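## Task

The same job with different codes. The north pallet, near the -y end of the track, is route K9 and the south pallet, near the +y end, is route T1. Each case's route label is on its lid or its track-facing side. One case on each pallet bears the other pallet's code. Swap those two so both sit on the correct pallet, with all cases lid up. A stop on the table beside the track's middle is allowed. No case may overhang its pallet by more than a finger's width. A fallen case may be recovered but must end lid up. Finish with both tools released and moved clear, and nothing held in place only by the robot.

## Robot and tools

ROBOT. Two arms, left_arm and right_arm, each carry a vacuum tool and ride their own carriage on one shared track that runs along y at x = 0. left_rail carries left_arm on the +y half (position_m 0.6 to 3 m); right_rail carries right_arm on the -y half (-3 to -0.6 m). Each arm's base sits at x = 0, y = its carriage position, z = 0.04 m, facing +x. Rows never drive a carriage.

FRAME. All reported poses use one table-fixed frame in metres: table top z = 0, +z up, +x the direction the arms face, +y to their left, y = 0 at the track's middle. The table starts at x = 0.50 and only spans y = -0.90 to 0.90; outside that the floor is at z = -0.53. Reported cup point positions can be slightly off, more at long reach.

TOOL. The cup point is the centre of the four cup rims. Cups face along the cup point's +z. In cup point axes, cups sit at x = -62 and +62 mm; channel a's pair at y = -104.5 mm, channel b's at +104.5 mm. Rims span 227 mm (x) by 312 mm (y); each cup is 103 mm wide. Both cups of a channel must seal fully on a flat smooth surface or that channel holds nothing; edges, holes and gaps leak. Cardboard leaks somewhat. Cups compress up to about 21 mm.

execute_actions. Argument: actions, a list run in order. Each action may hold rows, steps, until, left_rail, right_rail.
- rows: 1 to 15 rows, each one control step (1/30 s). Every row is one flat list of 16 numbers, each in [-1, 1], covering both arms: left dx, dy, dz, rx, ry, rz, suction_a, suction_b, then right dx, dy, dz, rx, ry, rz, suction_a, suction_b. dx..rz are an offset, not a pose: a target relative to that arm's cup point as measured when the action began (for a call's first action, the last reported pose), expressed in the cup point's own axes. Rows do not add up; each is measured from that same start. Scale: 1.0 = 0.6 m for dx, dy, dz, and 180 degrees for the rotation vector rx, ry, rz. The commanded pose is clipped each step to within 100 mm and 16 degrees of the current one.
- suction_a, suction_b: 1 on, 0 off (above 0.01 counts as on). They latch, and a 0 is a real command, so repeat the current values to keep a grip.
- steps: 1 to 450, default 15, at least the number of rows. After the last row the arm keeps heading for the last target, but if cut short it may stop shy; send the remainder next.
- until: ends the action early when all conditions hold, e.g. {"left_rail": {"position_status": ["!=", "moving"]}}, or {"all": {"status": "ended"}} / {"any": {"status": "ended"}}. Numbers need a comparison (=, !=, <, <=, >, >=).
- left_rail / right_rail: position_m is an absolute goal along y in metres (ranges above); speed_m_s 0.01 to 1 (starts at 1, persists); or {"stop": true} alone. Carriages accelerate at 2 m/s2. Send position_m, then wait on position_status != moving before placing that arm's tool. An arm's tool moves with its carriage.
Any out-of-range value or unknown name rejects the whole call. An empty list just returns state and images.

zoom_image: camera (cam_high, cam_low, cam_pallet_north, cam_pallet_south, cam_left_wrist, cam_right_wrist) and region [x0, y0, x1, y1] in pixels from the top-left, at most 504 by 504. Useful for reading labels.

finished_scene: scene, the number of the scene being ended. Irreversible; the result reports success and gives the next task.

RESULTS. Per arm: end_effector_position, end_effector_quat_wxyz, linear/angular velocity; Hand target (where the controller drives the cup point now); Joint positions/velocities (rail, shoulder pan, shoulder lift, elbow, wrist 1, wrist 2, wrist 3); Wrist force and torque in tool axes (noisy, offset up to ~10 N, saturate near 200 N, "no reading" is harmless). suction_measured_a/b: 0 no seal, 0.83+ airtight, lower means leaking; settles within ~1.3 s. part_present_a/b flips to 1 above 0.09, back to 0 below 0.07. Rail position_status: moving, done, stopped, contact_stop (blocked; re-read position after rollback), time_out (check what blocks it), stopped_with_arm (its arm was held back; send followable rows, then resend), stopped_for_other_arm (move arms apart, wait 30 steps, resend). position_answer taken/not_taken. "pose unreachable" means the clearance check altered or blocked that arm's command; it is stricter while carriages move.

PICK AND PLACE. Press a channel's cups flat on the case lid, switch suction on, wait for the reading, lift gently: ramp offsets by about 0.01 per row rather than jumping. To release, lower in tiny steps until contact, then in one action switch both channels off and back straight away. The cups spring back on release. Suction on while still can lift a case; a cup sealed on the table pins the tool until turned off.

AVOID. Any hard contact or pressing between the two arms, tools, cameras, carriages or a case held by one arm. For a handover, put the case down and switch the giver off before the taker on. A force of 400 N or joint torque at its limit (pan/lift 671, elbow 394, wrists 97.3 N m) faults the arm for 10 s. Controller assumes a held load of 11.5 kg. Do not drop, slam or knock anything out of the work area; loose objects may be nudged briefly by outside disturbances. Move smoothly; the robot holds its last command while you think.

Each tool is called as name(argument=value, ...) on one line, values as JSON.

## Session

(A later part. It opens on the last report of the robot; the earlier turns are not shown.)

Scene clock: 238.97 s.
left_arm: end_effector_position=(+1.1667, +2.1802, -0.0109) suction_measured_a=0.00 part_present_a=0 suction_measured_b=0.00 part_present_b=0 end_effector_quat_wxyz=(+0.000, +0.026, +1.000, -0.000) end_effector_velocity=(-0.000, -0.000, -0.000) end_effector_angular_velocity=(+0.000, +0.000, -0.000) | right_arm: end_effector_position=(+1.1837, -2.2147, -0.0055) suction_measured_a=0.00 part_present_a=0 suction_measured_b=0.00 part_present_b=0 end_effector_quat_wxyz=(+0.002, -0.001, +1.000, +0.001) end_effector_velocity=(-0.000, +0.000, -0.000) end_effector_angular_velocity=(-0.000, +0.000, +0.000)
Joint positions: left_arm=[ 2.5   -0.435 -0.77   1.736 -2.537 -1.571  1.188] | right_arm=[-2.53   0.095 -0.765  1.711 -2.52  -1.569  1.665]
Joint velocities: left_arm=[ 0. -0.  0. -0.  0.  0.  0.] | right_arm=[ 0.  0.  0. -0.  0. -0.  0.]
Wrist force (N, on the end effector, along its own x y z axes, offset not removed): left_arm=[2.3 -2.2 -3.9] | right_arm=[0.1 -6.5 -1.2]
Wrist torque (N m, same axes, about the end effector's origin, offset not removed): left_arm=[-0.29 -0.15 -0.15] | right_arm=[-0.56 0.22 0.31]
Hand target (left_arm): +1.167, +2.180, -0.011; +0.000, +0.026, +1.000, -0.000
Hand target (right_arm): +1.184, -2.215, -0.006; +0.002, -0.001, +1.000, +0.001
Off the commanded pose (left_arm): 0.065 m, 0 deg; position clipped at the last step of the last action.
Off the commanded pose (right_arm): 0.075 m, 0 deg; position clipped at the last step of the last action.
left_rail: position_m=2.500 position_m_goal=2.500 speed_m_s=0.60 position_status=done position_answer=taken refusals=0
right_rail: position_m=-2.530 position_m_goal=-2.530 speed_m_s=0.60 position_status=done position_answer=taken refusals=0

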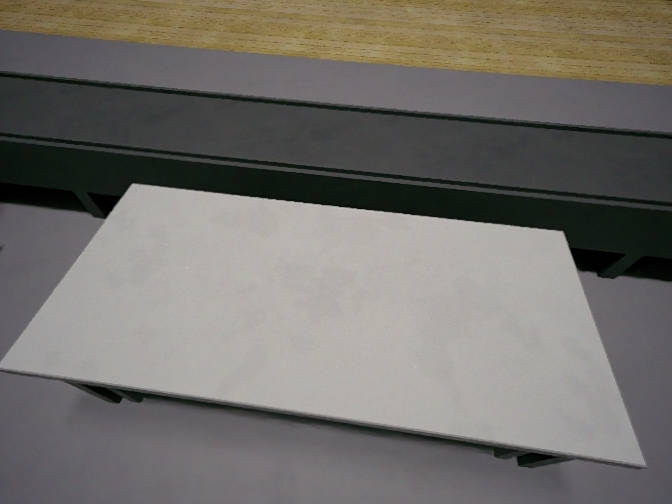

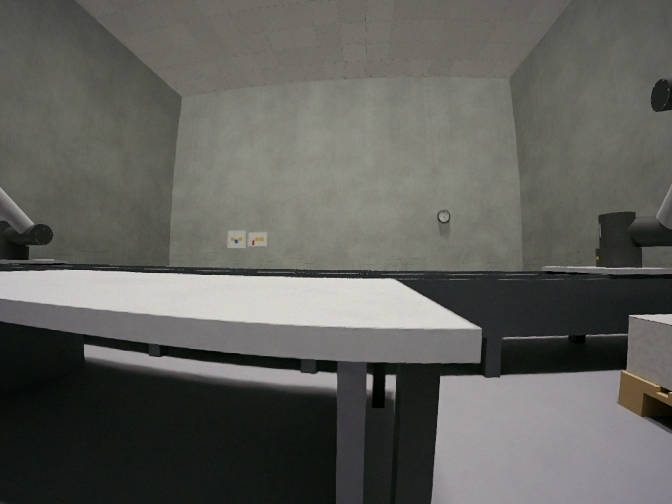

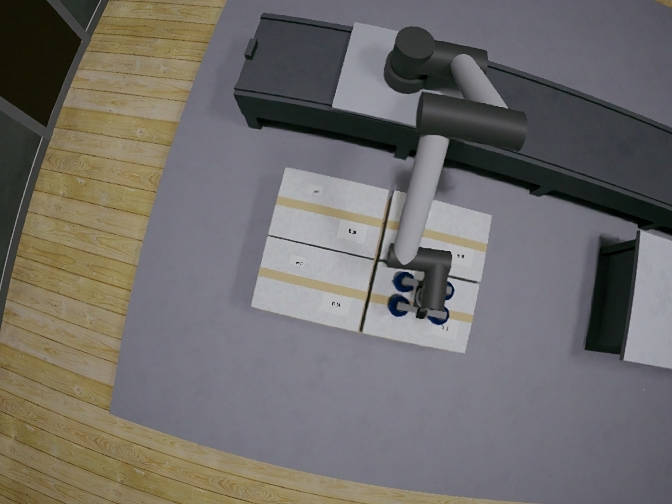

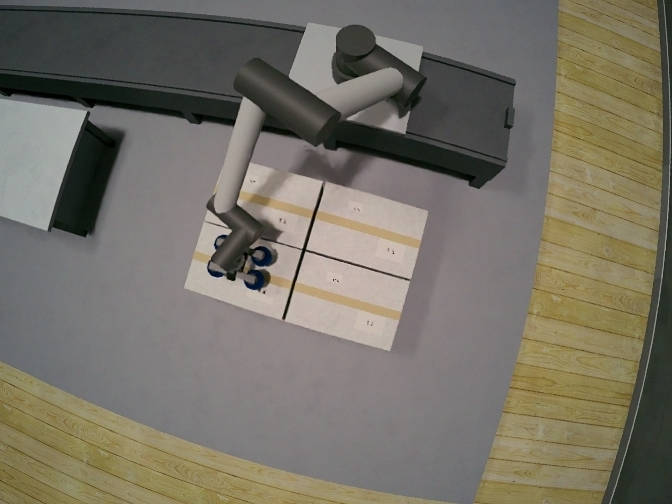

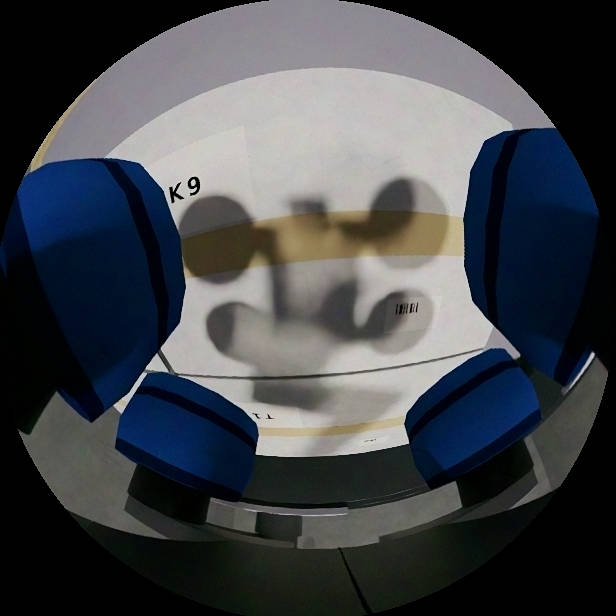

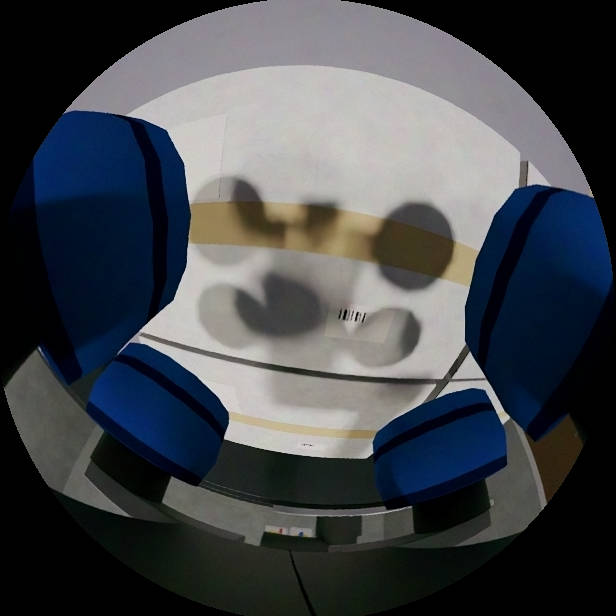

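execute_actions(actions=[{"rows": [
[-0.0029,-0.0018,0.0044,0,0,0,0,0,-0.0034,0.0023,0.0046,0,0,0,0,0],
[-0.0106,-0.0065,0.0167,0,0,0,0,0,-0.0123,0.0085,0.0174,0,0,0,0,0],
[-0.0214,-0.0132,0.0352,0,0,0,0,0,-0.0249,0.0172,0.0366,0,0,0,0,0],
[-0.0339,-0.0210,0.0584,0,0,0,0,0,-0.0394,0.0273,0.0607,0,0,0,0,0],
[-0.0464,-0.0287,0.0847,0,0,0,0,0,-0.0539,0.0373,0.0881,0,0,0,0,0],
[-0.0572,-0.0354,0.1126,0,0,0,0,0,-0.0665,0.0460,0.1171,0,0,0,0,0],
[-0.0649,-0.0401,0.1405,0,0,0,0,0,-0.0754,0.0522,0.1461,0,0,0,0,0],
[-0.0678,-0.0419,0.1668,0,0,0,0,0,-0.0788,0.0545,0.1735,0,0,0,0,0],
[-0.0678,-0.0419,0.1900,0,0,0,0,0,-0.0788,0.0545,0.1976,0,0,0,0,0],
[-0.0678,-0.0419,0.2085,0,0,0,0,0,-0.0788,0.0545,0.2168,0,0,0,0,0],
[-0.0678,-0.0419,0.2208,0,0,0,0,0,-0.0788,0.0545,0.2296,0,0,0,0,0],
[-0.0678,-0.0419,0.2252,0,0,0,1,1,-0.0788,0.0545,0.2342,0,0,0,1,1]
], "steps": 12}])

Scene clock: 359.37 s.
left_arm: end_effector_position=(+1.1980, +2.1569, -0.1074) suction_measured_a=0.00 part_present_a=0 suction_measured_b=0.00 part_present_b=0 end_effector_quat_wxyz=(+0.001, +0.026, +1.000, -0.000) end_effector_velocity=(+0.043, -0.029, -0.375) end_effector_angular_velocity=(+0.007, +0.015, -0.000) | right_arm: end_effector_position=(+1.2213, -2.1861, -0.1057) suction_measured_a=0.00 part_present_a=0 suction_measured_b=0.00 part_present_b=0 end_effector_quat_wxyz=(+0.002, -0.001, +1.000, +0.001) end_effector_velocity=(+0.054, +0.038, -0.392) end_effector_angular_velocity=(-0.002, +0.018, +0.000)
Joint positions: left_arm=[ 2.5   -0.441 -0.652  1.666 -2.586 -1.571  1.181] | right_arm=[-2.53   0.115 -0.639  1.628 -2.564 -1.569  1.685]
Joint velocities: left_arm=[ 0.    -0.007  0.403 -0.152 -0.234 -0.    -0.006] | right_arm=[ 0.     0.025  0.422 -0.178 -0.226 -0.     0.025]
Wrist force (N, on the end effector, along its own x y z axes, offset not removed): left_arm=[-2.3 -9.7 4.0] | right_arm=[-2.1 -3.3 -3.1]
Wrist torque (N m, same axes, about the end effector's origin, offset not removed): left_arm=[-0.89 0.29 -0.10] | right_arm=[-0.27 0.47 0.48]
Hand target (left_arm): +1.203, +2.154, -0.144; +0.000, +0.026, +1.000, -0.000
Hand target (right_arm): +1.227, -2.182, -0.145; +0.001, -0.001, +1.000, +0.001
Off the commanded pose (left_arm): 0.040 m, 0 deg.
Off the commanded pose (right_arm): 0.042 m, 0 deg.
left_rail: position_m=2.500 position_m_goal=2.500 speed_m_s=0.60 position_status=done position_answer=taken refusals=0
right_rail: position_m=-2.530 position_m_goal=-2.530 speed_m_s=0.60 position_status=done position_answer=taken refusals=0

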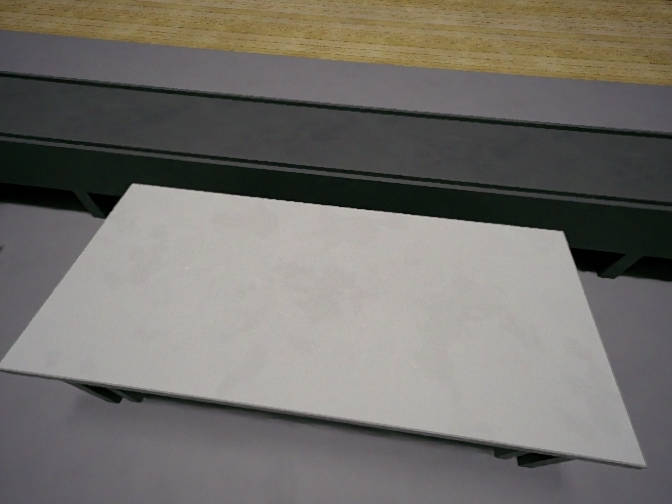

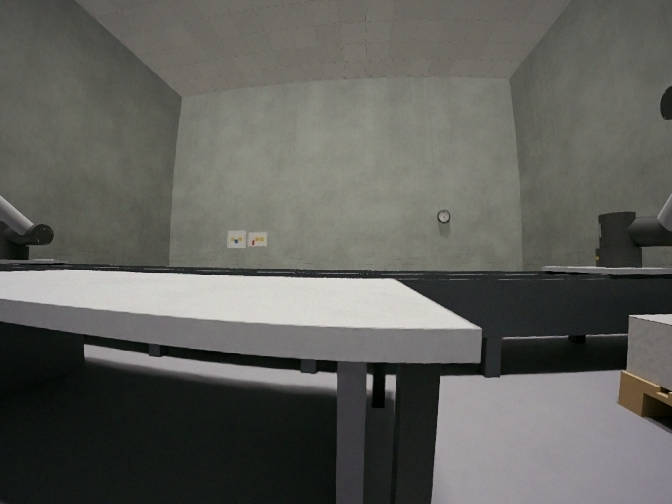

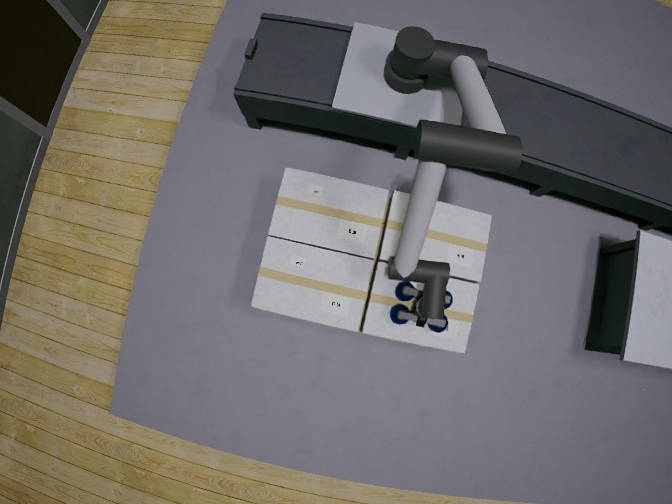

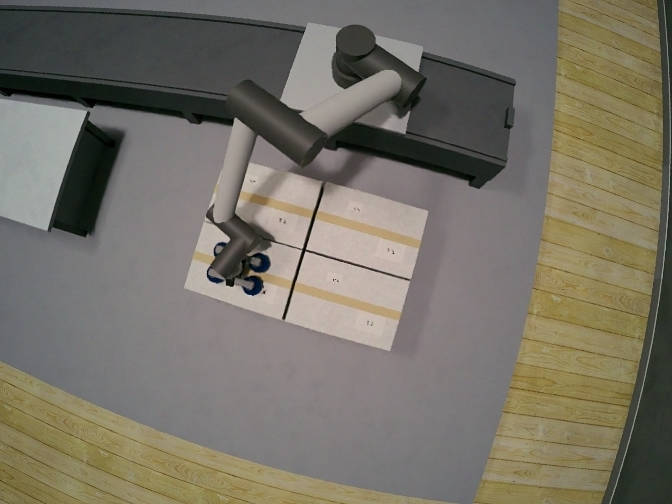

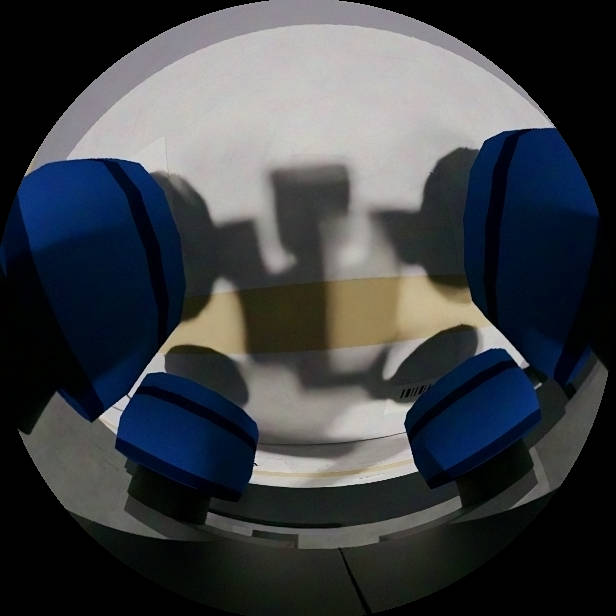

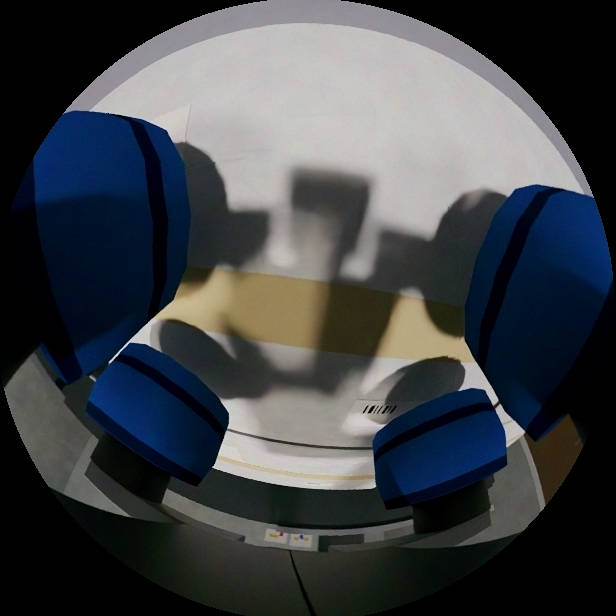

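execute_actions(actions=[])

Scene clock: 368.33 s.
left_arm: end_effector_position=(+1.2032, +2.1541, -0.1445) suction_measured_a=0.95 part_present_a=1 suction_measured_b=0.95 part_present_b=1 end_effector_quat_wxyz=(+0.000, +0.026, +1.000, -0.000) end_effector_velocity=(-0.000, +0.000, -0.000) end_effector_angular_velocity=(+0.000, +0.000, +0.000) | right_arm: end_effector_position=(+1.2275, -2.1825, -0.1445) suction_measured_a=0.90 part_present_a=1 suction_measured_b=0.90 part_present_b=1 end_effector_quat_wxyz=(+0.001, -0.001, +1.000, +0.001) end_effector_velocity=(-0.000, -0.000, -0.000) end_effector_angular_velocity=(-0.000, +0.000, +0.000)
Joint positions: left_arm=[ 2.5   -0.441 -0.612  1.649 -2.609 -1.571  1.181] | right_arm=[-2.53   0.117 -0.597  1.608 -2.585 -1.569  1.687]
Joint velocities: left_arm=[ 0.  0.  0.  0. -0.  0. -0.] | right_arm=[ 0.  0.  0. -0.  0.  0. -0.]
Wrist force (N, on the end effector, along its own x y z axes, offset not removed): left_arm=[3.2 -2.7 -14.6] | right_arm=[0.9 -7.8 -9.7]
Wrist torque (N m, same axes, about the end effector's origin, offset not removed): left_arm=[4.71 -0.04 -0.18] | right_arm=[7.43 -1.46 0.45]
Hand target (left_arm): +1.203, +2.154, -0.144; +0.000, +0.026, +1.000, -0.000
Hand target (right_arm): +1.227, -2.182, -0.145; +0.001, -0.001, +1.000, +0.001
Off the commanded pose (left_arm): 0.004 m, 0 deg.
Off the commanded pose (right_arm): 0.004 m, 0 deg.
left_rail: position_m=2.500 position_m_goal=2.500 speed_m_s=0.60 position_status=done position_answer=taken refusals=0
right_rail: position_m=-2.530 position_m_goal=-2.530 speed_m_s=0.60 position_status=done position_answer=taken refusals=0

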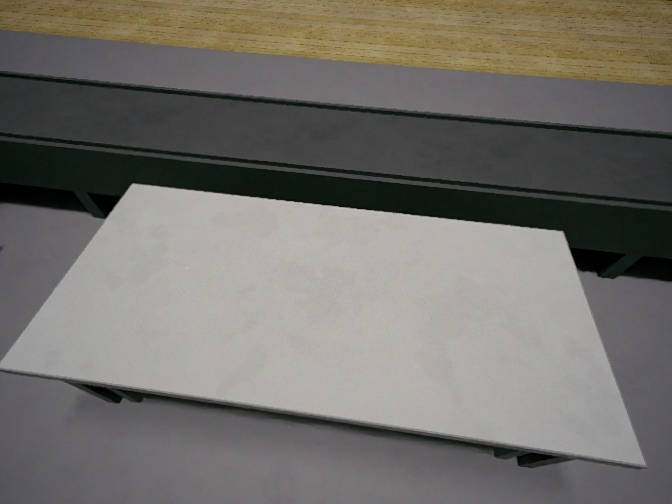

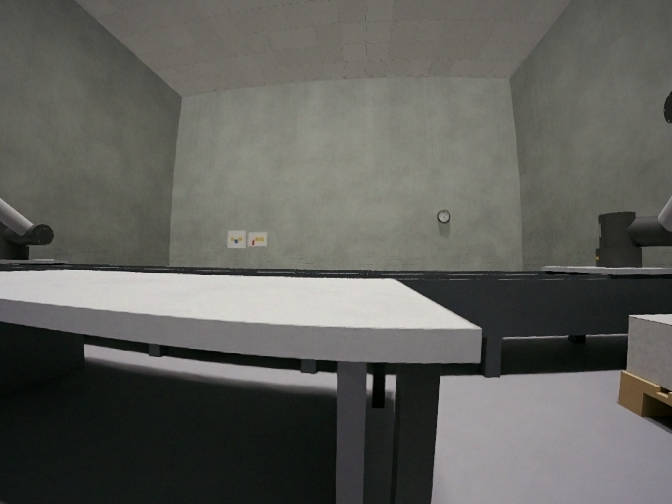

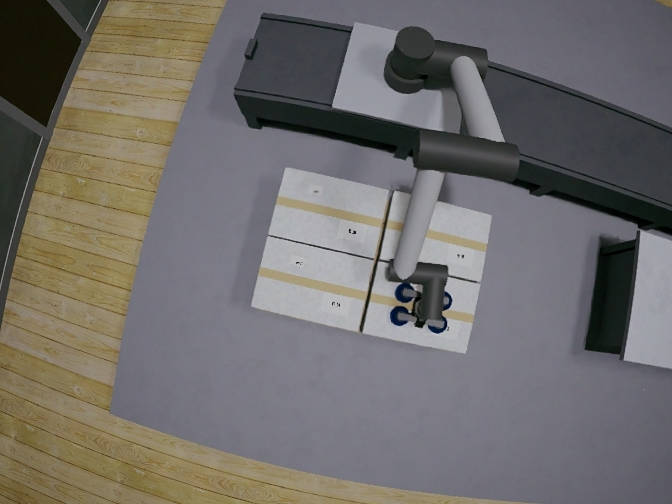

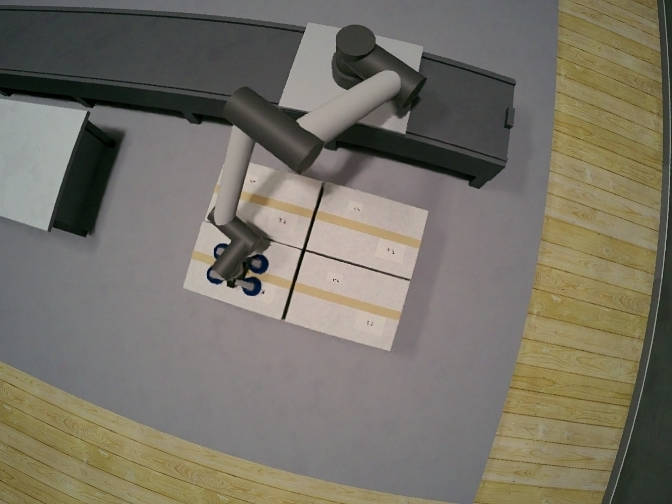

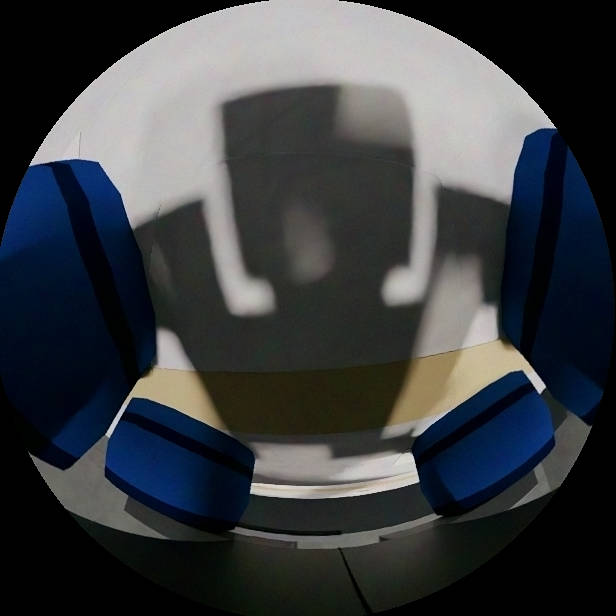

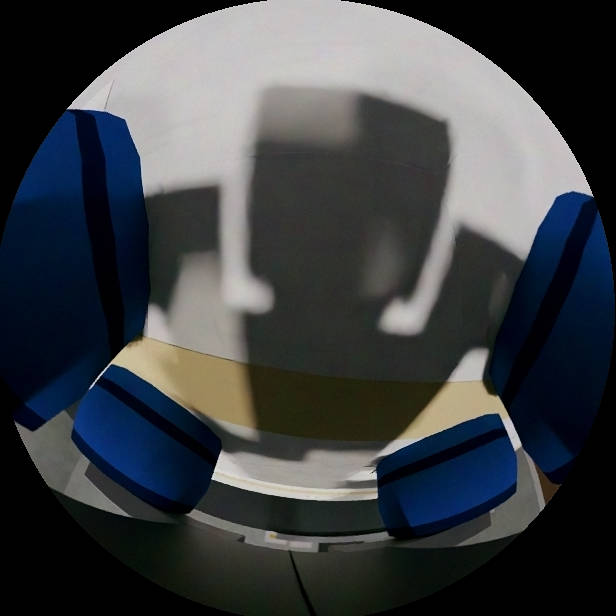

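zoom_image(camera="cam_pallet_north", region=[350, 245, 490, 365])

zoom_image(camera="cam_pallet_south", region=[175, 210, 315, 330])

Region (350, 245, 490, 365) of cam_pallet_north's 672x504 image, scaled by 3.600, with more detail than that image has; it fills the top 432 rows of this view, and the rest is white.

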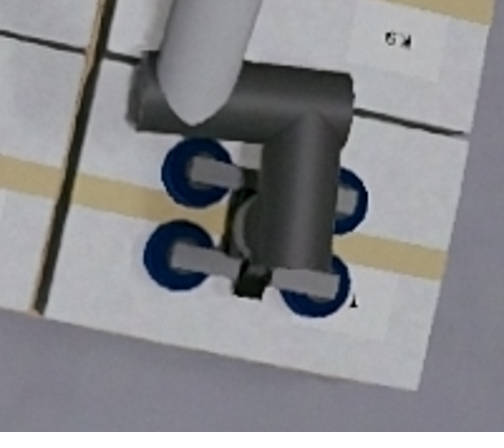

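Region (175, 210, 315, 330) of cam_pallet_south's 672x504 image, scaled by 3.600, with more detail than that image has; it fills the top 432 rows of this view, and the rest is white.

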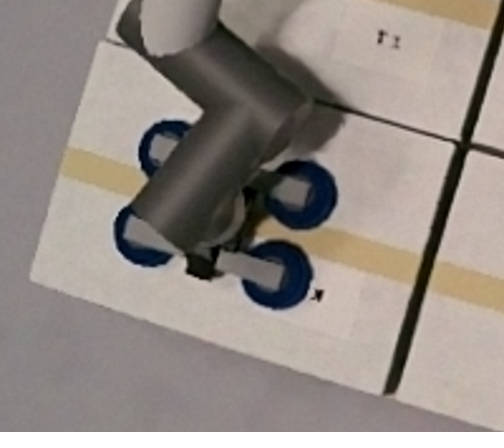

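execute_actions(actions=[{"rows": [[-0.006,0,-0.006,0,0,0,1,1,-0.006,0,-0.006,0,0,0,1,1],[-0.016,0,-0.016,0,0,0,1,1,-0.016,0,-0.016,0,0,0,1,1]], "steps": 2, "left_rail": {"position_m": 1.84, "speed_m_s": 0.4}, "right_rail": {"position_m": -1.87, "speed_m_s": 0.4}}])

Scene clock: 445.87 s.
left_arm: end_effector_position=(+1.2035, +2.1535, -0.1442) suction_measured_a=0.95 part_present_a=1 suction_measured_b=0.95 part_present_b=1 end_effector_quat_wxyz=(+0.000, +0.026, +1.000, -0.000) end_effector_velocity=(+0.019, -0.033, +0.016) end_effector_angular_velocity=(+0.011, +0.013, +0.004) | right_arm: end_effector_position=(+1.2278, -2.1820, -0.1443) suction_measured_a=0.90 part_present_a=1 suction_measured_b=0.90 part_present_b=1 end_effector_quat_wxyz=(+0.001, -0.001, +1.000, +0.001) end_effector_velocity=(+0.019, +0.034, +0.017) end_effector_angular_velocity=(-0.002, +0.012, -0.002)
Joint positions: left_arm=[ 2.499 -0.441 -0.612  1.649 -2.608 -1.571  1.181] | right_arm=[-2.529  0.117 -0.597  1.608 -2.585 -1.569  1.687]
Joint velocities: left_arm=[-0.04   0.011 -0.006 -0.032  0.055  0.004  0.007] | right_arm=[ 0.039 -0.005 -0.006 -0.032  0.051 -0.    -0.003]
Wrist force (N, on the end effector, along its own x y z axes, offset not removed): left_arm=[6.3 2.2 -11.5] | right_arm=[6.7 -13.9 -5.4]
Wrist torque (N m, same axes, about the end effector's origin, offset not removed): left_arm=[5.01 -0.02 0.00] | right_arm=[7.71 -1.26 0.00]
Hand target (left_arm): +1.213, +2.147, -0.135; +0.000, +0.026, +1.000, -0.000
Hand target (right_arm): +1.237, -2.176, -0.135; +0.002, -0.001, +1.000, +0.001
Off the commanded pose (left_arm): 0.013 m, 0 deg.
Off the commanded pose (right_arm): 0.013 m, 0 deg.
left_rail: position_m=2.499 position_m_goal=1.840 speed_m_s=0.40 position_status=moving position_answer=taken refusals=0
right_rail: position_m=-2.529 position_m_goal=-1.870 speed_m_s=0.40 position_status=moving position_answer=taken refusals=0

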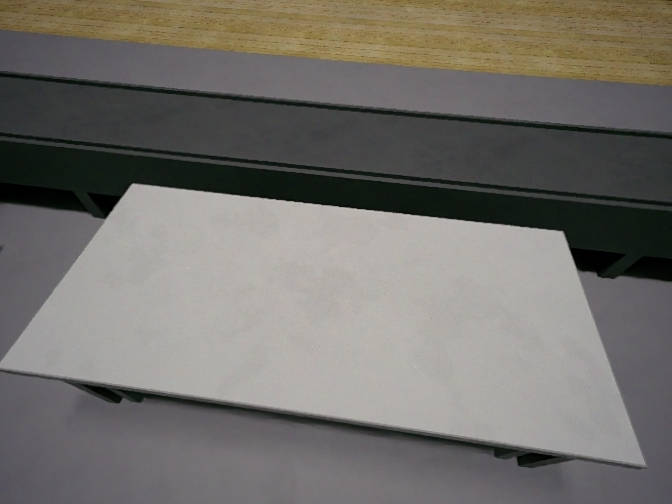

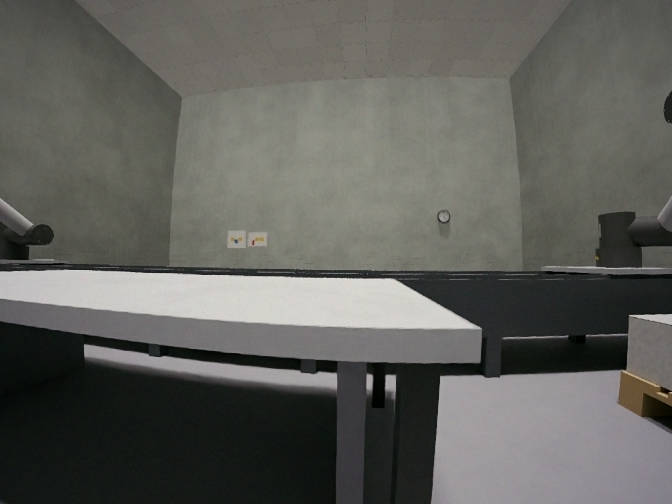

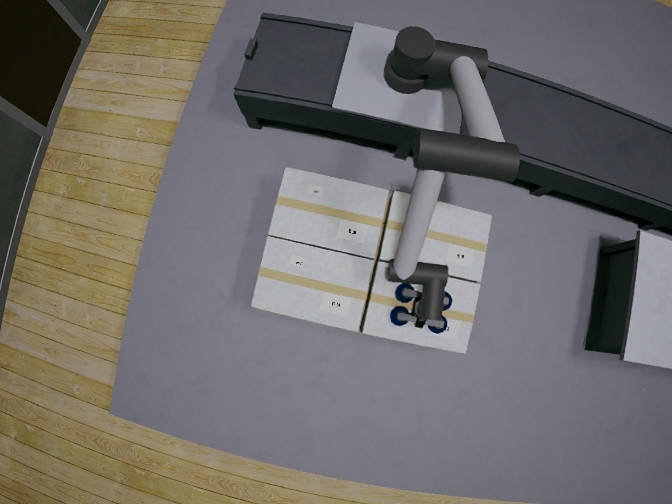

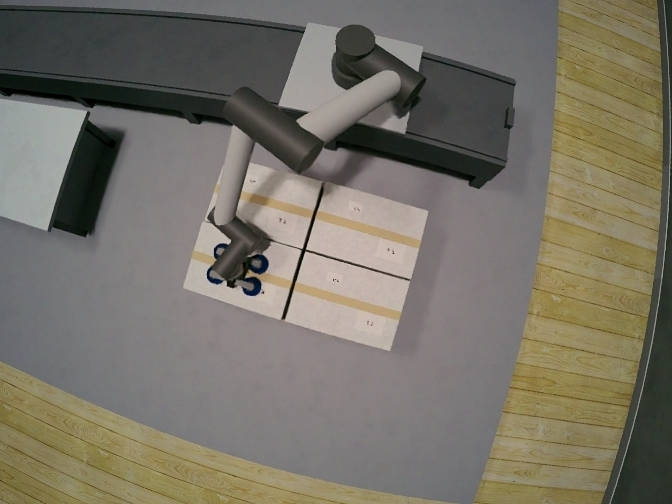

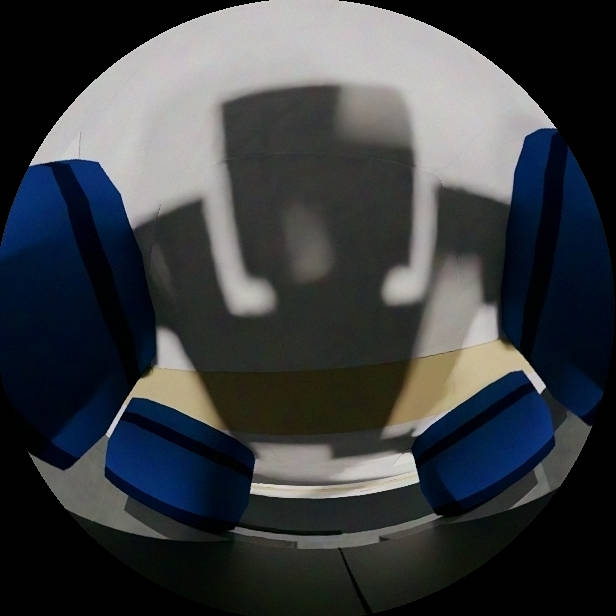

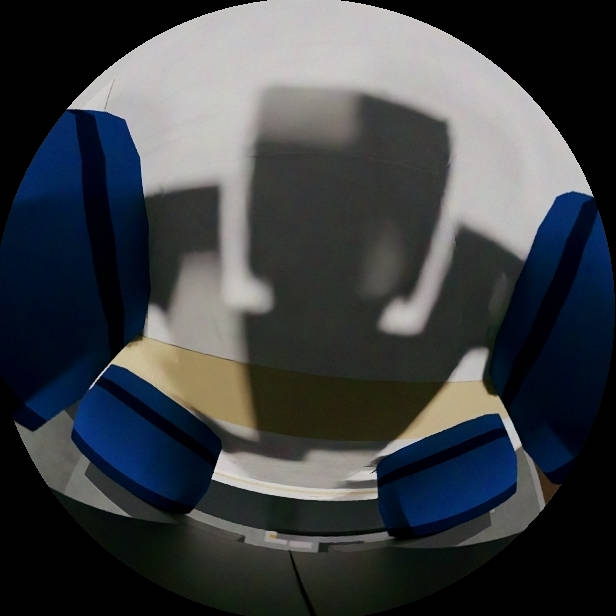

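execute_actions(actions=[])

Scene clock: 450.93 s.
left_arm: end_effector_position=(+1.2126, +1.4934, -0.1348) suction_measured_a=0.95 part_present_a=1 suction_measured_b=0.95 part_present_b=1 end_effector_quat_wxyz=(+0.000, +0.026, +1.000, -0.000) end_effector_velocity=(-0.000, -0.000, +0.000) end_effector_angular_velocity=(-0.000, -0.000, -0.000) | right_arm: end_effector_position=(+1.2370, -1.5224, -0.1348) suction_measured_a=0.90 part_present_a=1 suction_measured_b=0.90 part_present_b=1 end_effector_quat_wxyz=(+0.002, -0.001, +1.000, +0.001) end_effector_velocity=(-0.000, -0.000, -0.000) end_effector_angular_velocity=(-0.000, +0.000, +0.000)
Joint positions: left_arm=[ 1.84  -0.438 -0.616  1.635 -2.591 -1.571  1.184] | right_arm=[-1.87   0.116 -0.601  1.594 -2.568 -1.569  1.686]
Joint velocities: left_arm=[ 0. -0.  0. -0. -0.  0.  0.] | right_arm=[ 0. -0. -0.  0. -0.  0. -0.]
Wrist force (N, on the end effector, along its own x y z axes, offset not removed): left_arm=[1.6 -1.7 -14.1] | right_arm=[2.7 -0.4 -10.5]
Wrist torque (N m, same axes, about the end effector's origin, offset not removed): left_arm=[4.90 -0.12 -0.19] | right_arm=[8.62 -1.46 0.36]
Hand target (left_arm): +1.213, +1.494, -0.135; +0.000, +0.026, +1.000, -0.000
Hand target (right_arm): +1.237, -1.523, -0.135; +0.002, -0.001, +1.000, +0.001
Off the commanded pose (left_arm): 0.000 m, 0 deg.
Off the commanded pose (right_arm): 0.000 m, 0 deg.
left_rail: position_m=1.840 position_m_goal=1.840 speed_m_s=0.40 position_status=done position_answer=taken refusals=0
right_rail: position_m=-1.870 position_m_goal=-1.870 speed_m_s=0.40 position_status=done position_answer=taken refusals=0

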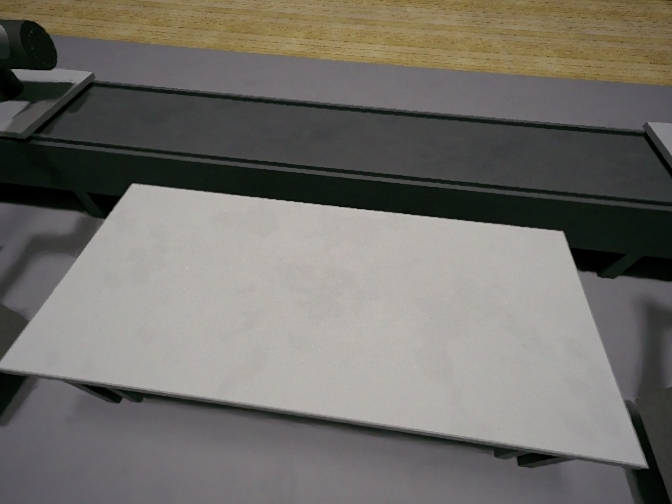

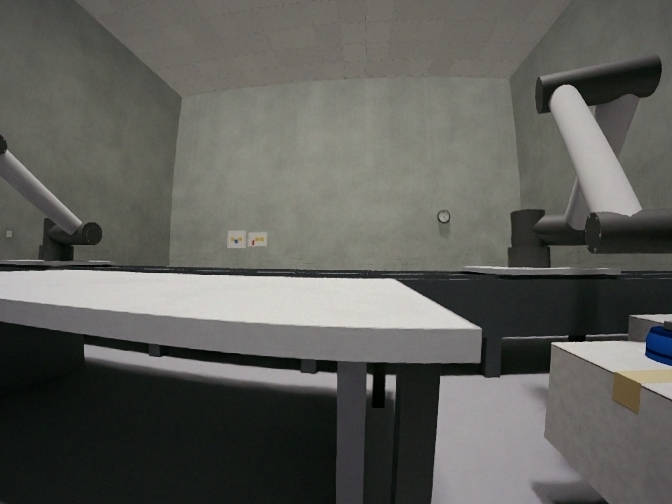

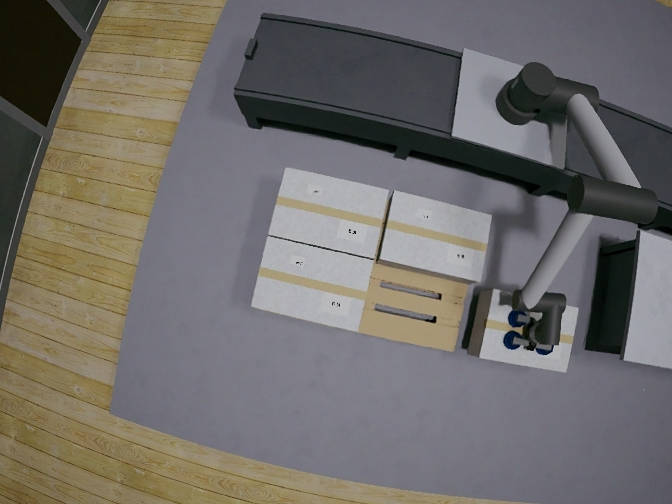

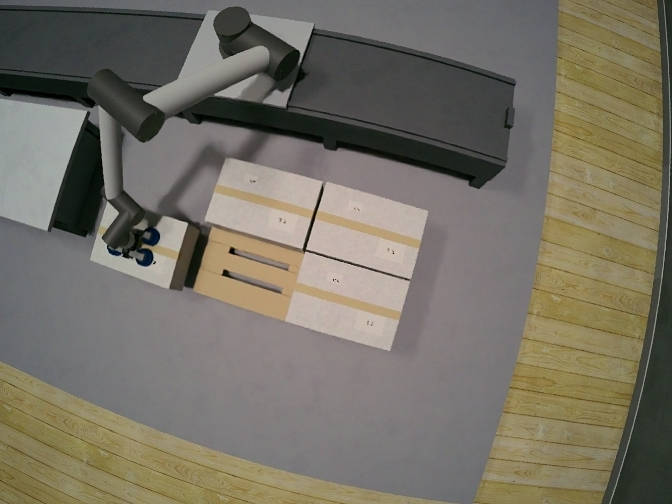

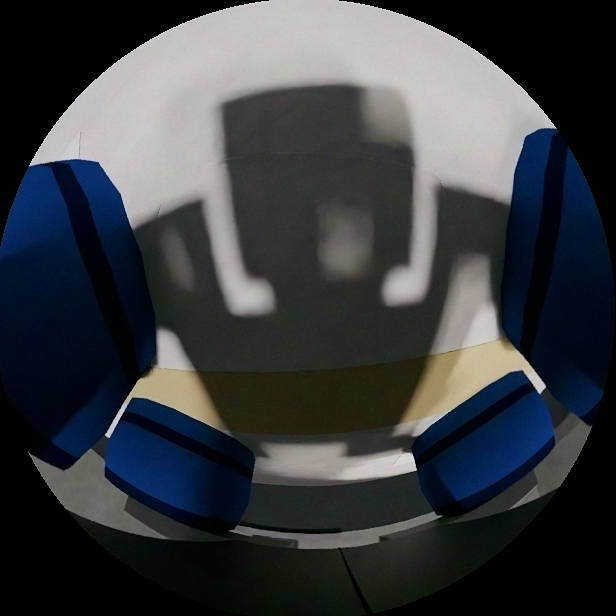

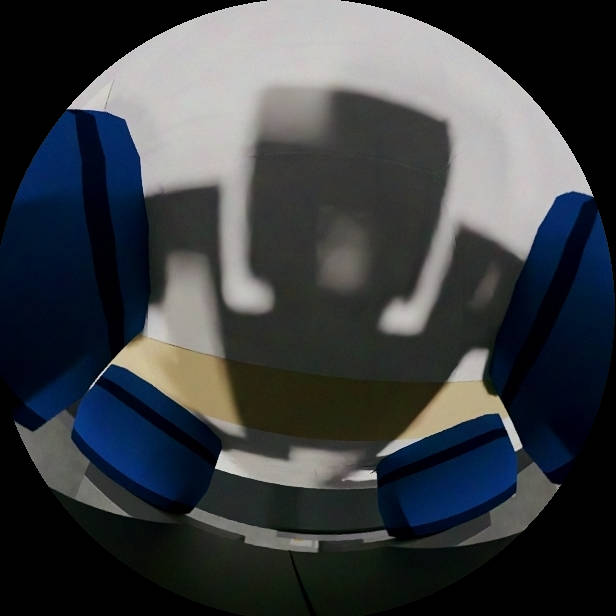

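zoom_image(camera="cam_pallet_north", region=[350, 245, 490, 365])

zoom_image(camera="cam_pallet_south", region=[175, 210, 315, 330])

Region (350, 245, 490, 365) of cam_pallet_north's 672x504 image, scaled by 3.600, with more detail than that image has; it fills the top 432 rows of this view, and the rest is white.

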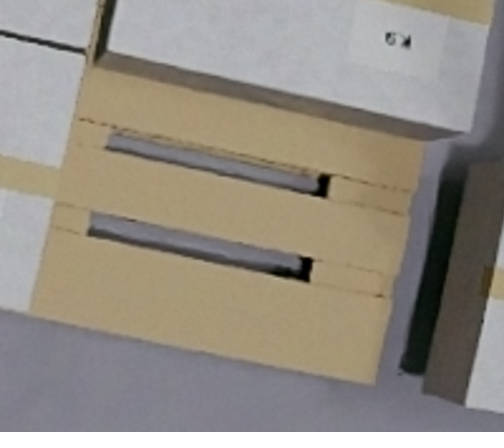

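Region (175, 210, 315, 330) of cam_pallet_south's 672x504 image, scaled by 3.600, with more detail than that image has; it fills the top 432 rows of this view, and the rest is white.

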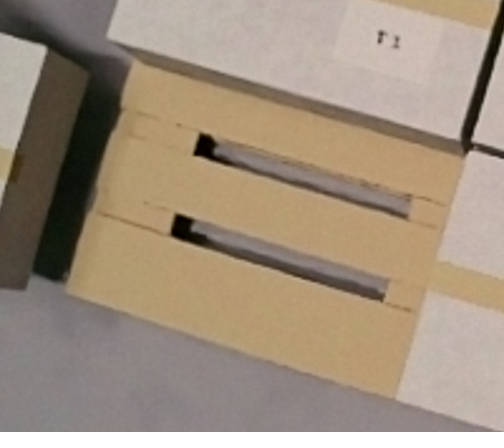

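execute_actions(actions=[{"rows": [
[0.0010,-0.0017,-0.0037,0,0,-0.0002,1,1,0.0013,0.0016,-0.0037,0,0,0,1,1],
[0.0039,-0.0065,-0.0142,0,0,-0.0007,1,1,0.0051,0.0063,-0.0142,0,0,0,1,1],
[0.0083,-0.0140,-0.0303,0,0,-0.0015,1,1,0.0109,0.0136,-0.0303,0,0,0,1,1],
[0.0139,-0.0235,-0.0510,0,0,-0.0025,1,1,0.0184,0.0228,-0.0510,0,0,0,1,1],
[0.0207,-0.0349,-0.0758,0,0,-0.0038,1,1,0.0274,0.0339,-0.0758,0,0,0,1,1],
[0.0279,-0.0471,-0.1021,0,0,-0.0051,1,1,0.0368,0.0457,-0.1021,0,0,0,1,1],
[0.0358,-0.0605,-0.1313,0,0,-0.0065,1,1,0.0473,0.0587,-0.1313,0,0,0,1,1],
[0.0438,-0.0739,-0.1605,0,0,-0.0079,1,1,0.0579,0.0718,-0.1605,0,0.0003,0,1,1],
[0.0517,-0.0874,-0.1896,0,0,-0.0094,1,1,0.0684,0.0848,-0.1896,0,0.0003,0,1,1],
[0.0597,-0.1008,-0.2188,0,0,-0.0108,1,1,0.0789,0.0979,-0.2188,0,0.0003,0,1,1],
[0.0676,-0.1143,-0.2479,0,0,-0.0123,1,1,0.0894,0.1109,-0.2479,0,0.0006,0,1,1],
[0.0756,-0.1277,-0.2771,0,0,-0.0137,1,1,0.0999,0.1240,-0.2771,0,0.0006,0,1,1],
[0.0836,-0.1412,-0.3063,0,0,-0.0152,1,1,0.1105,0.1370,-0.3063,0,0.0006,0,1,1],
[0.0915,-0.1546,-0.3355,0,0,-0.0162,1,1,0.1210,0.1501,-0.3355,0,0.0006,0,1,1],
[0.1727,-0.2917,-0.6330,0,0,-0.0166,1,1,0.2283,0.2832,-0.6330,0,0.0006,0,1,1]
], "steps": 25}])

Scene clock: 528.33 s.
left_arm: end_effector_position=(+1.1199, +1.3497, +0.1819) suction_measured_a=0.95 part_present_a=1 suction_measured_b=0.95 part_present_b=1 end_effector_quat_wxyz=(+0.002, +0.000, +1.000, -0.001) end_effector_velocity=(-0.154, -0.221, +0.517) end_effector_angular_velocity=(-0.006, -0.010, +0.002) | right_arm: end_effector_position=(+1.1240, -1.3791, +0.1774) suction_measured_a=0.90 part_present_a=1 suction_measured_b=0.90 part_present_b=1 end_effector_quat_wxyz=(+0.002, -0.001, +1.000, +0.002) end_effector_velocity=(-0.184, +0.215, +0.506) end_effector_angular_velocity=(+0.003, -0.008, +0.002)
Joint positions: left_arm=[ 1.84  -0.578 -0.932  1.686 -2.33  -1.571  0.993] | right_arm=[-1.87   0.247 -0.925  1.68  -2.33  -1.569  1.816]
Joint velocities: left_arm=[ 0.    -0.224 -0.46  -0.065  0.513  0.001 -0.226] | right_arm=[ 0.     0.21  -0.478 -0.007  0.476  0.     0.208]
Wrist force (N, on the end effector, along its own x y z axes, offset not removed): left_arm=[-1.7 -4.4 -14.5] | right_arm=[-0.6 -0.7 -8.9]
Wrist torque (N m, same axes, about the end effector's origin, offset not removed): left_arm=[4.80 -0.04 -0.12] | right_arm=[8.19 -1.28 0.41]
Hand target (left_arm): +1.101, +1.326, +0.241; +0.002, -0.000, +1.000, -0.001
Hand target (right_arm): +1.100, -1.354, +0.241; +0.002, -0.001, +1.000, +0.002
Off the commanded pose (left_arm): 0.071 m, 0 deg.
Off the commanded pose (right_arm): 0.077 m, 0 deg.
left_rail: position_m=1.840 position_m_goal=1.840 speed_m_s=0.40 position_status=done position_answer=taken refusals=0
right_rail: position_m=-1.870 position_m_goal=-1.870 speed_m_s=0.40 position_status=done position_answer=taken refusals=0

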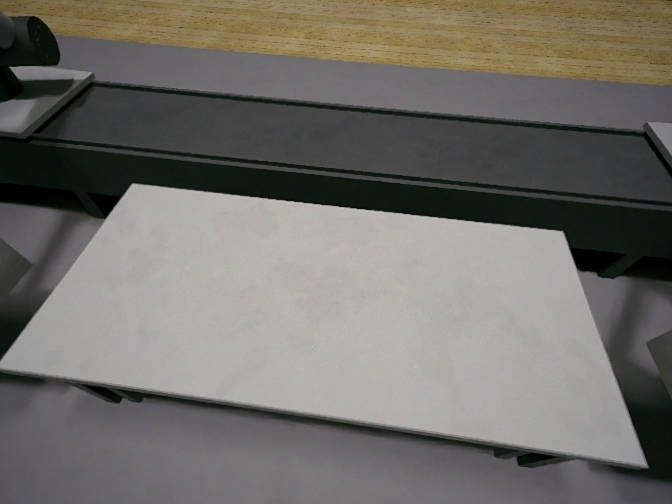

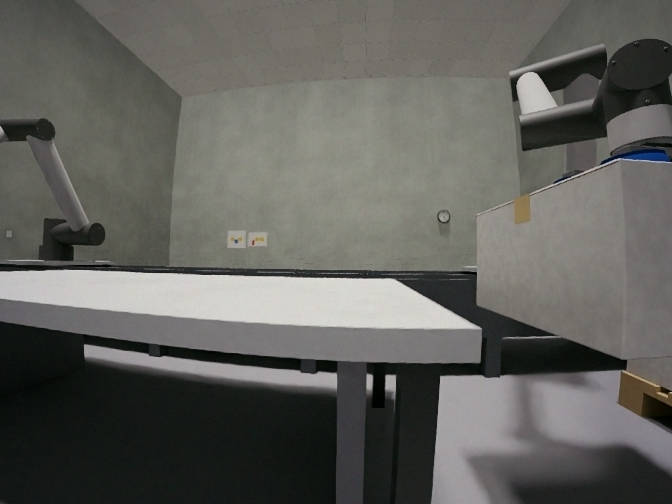

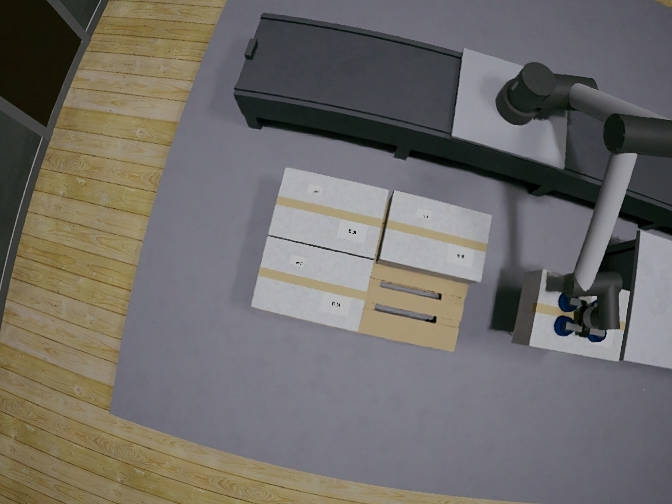

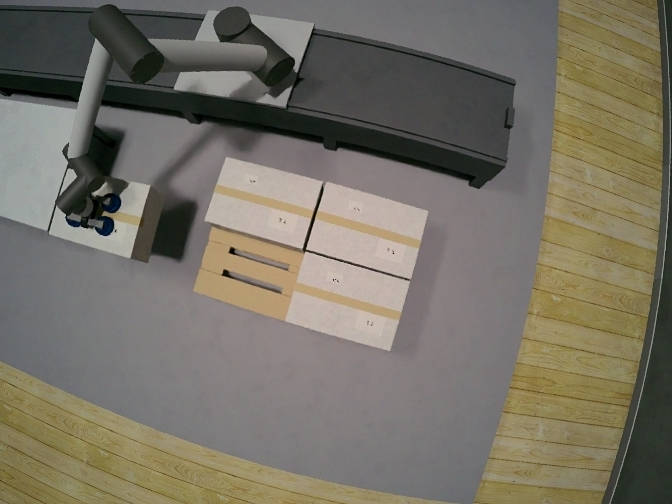

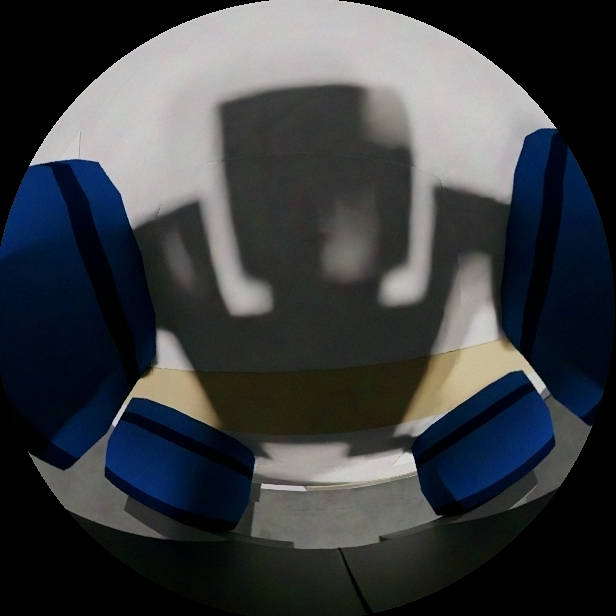

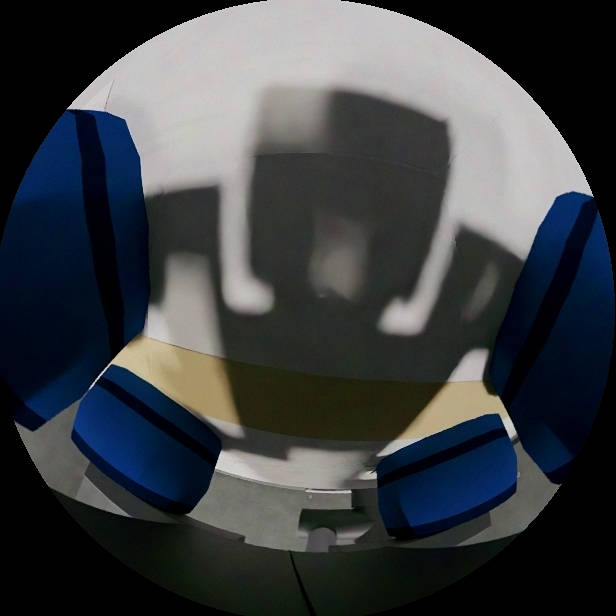

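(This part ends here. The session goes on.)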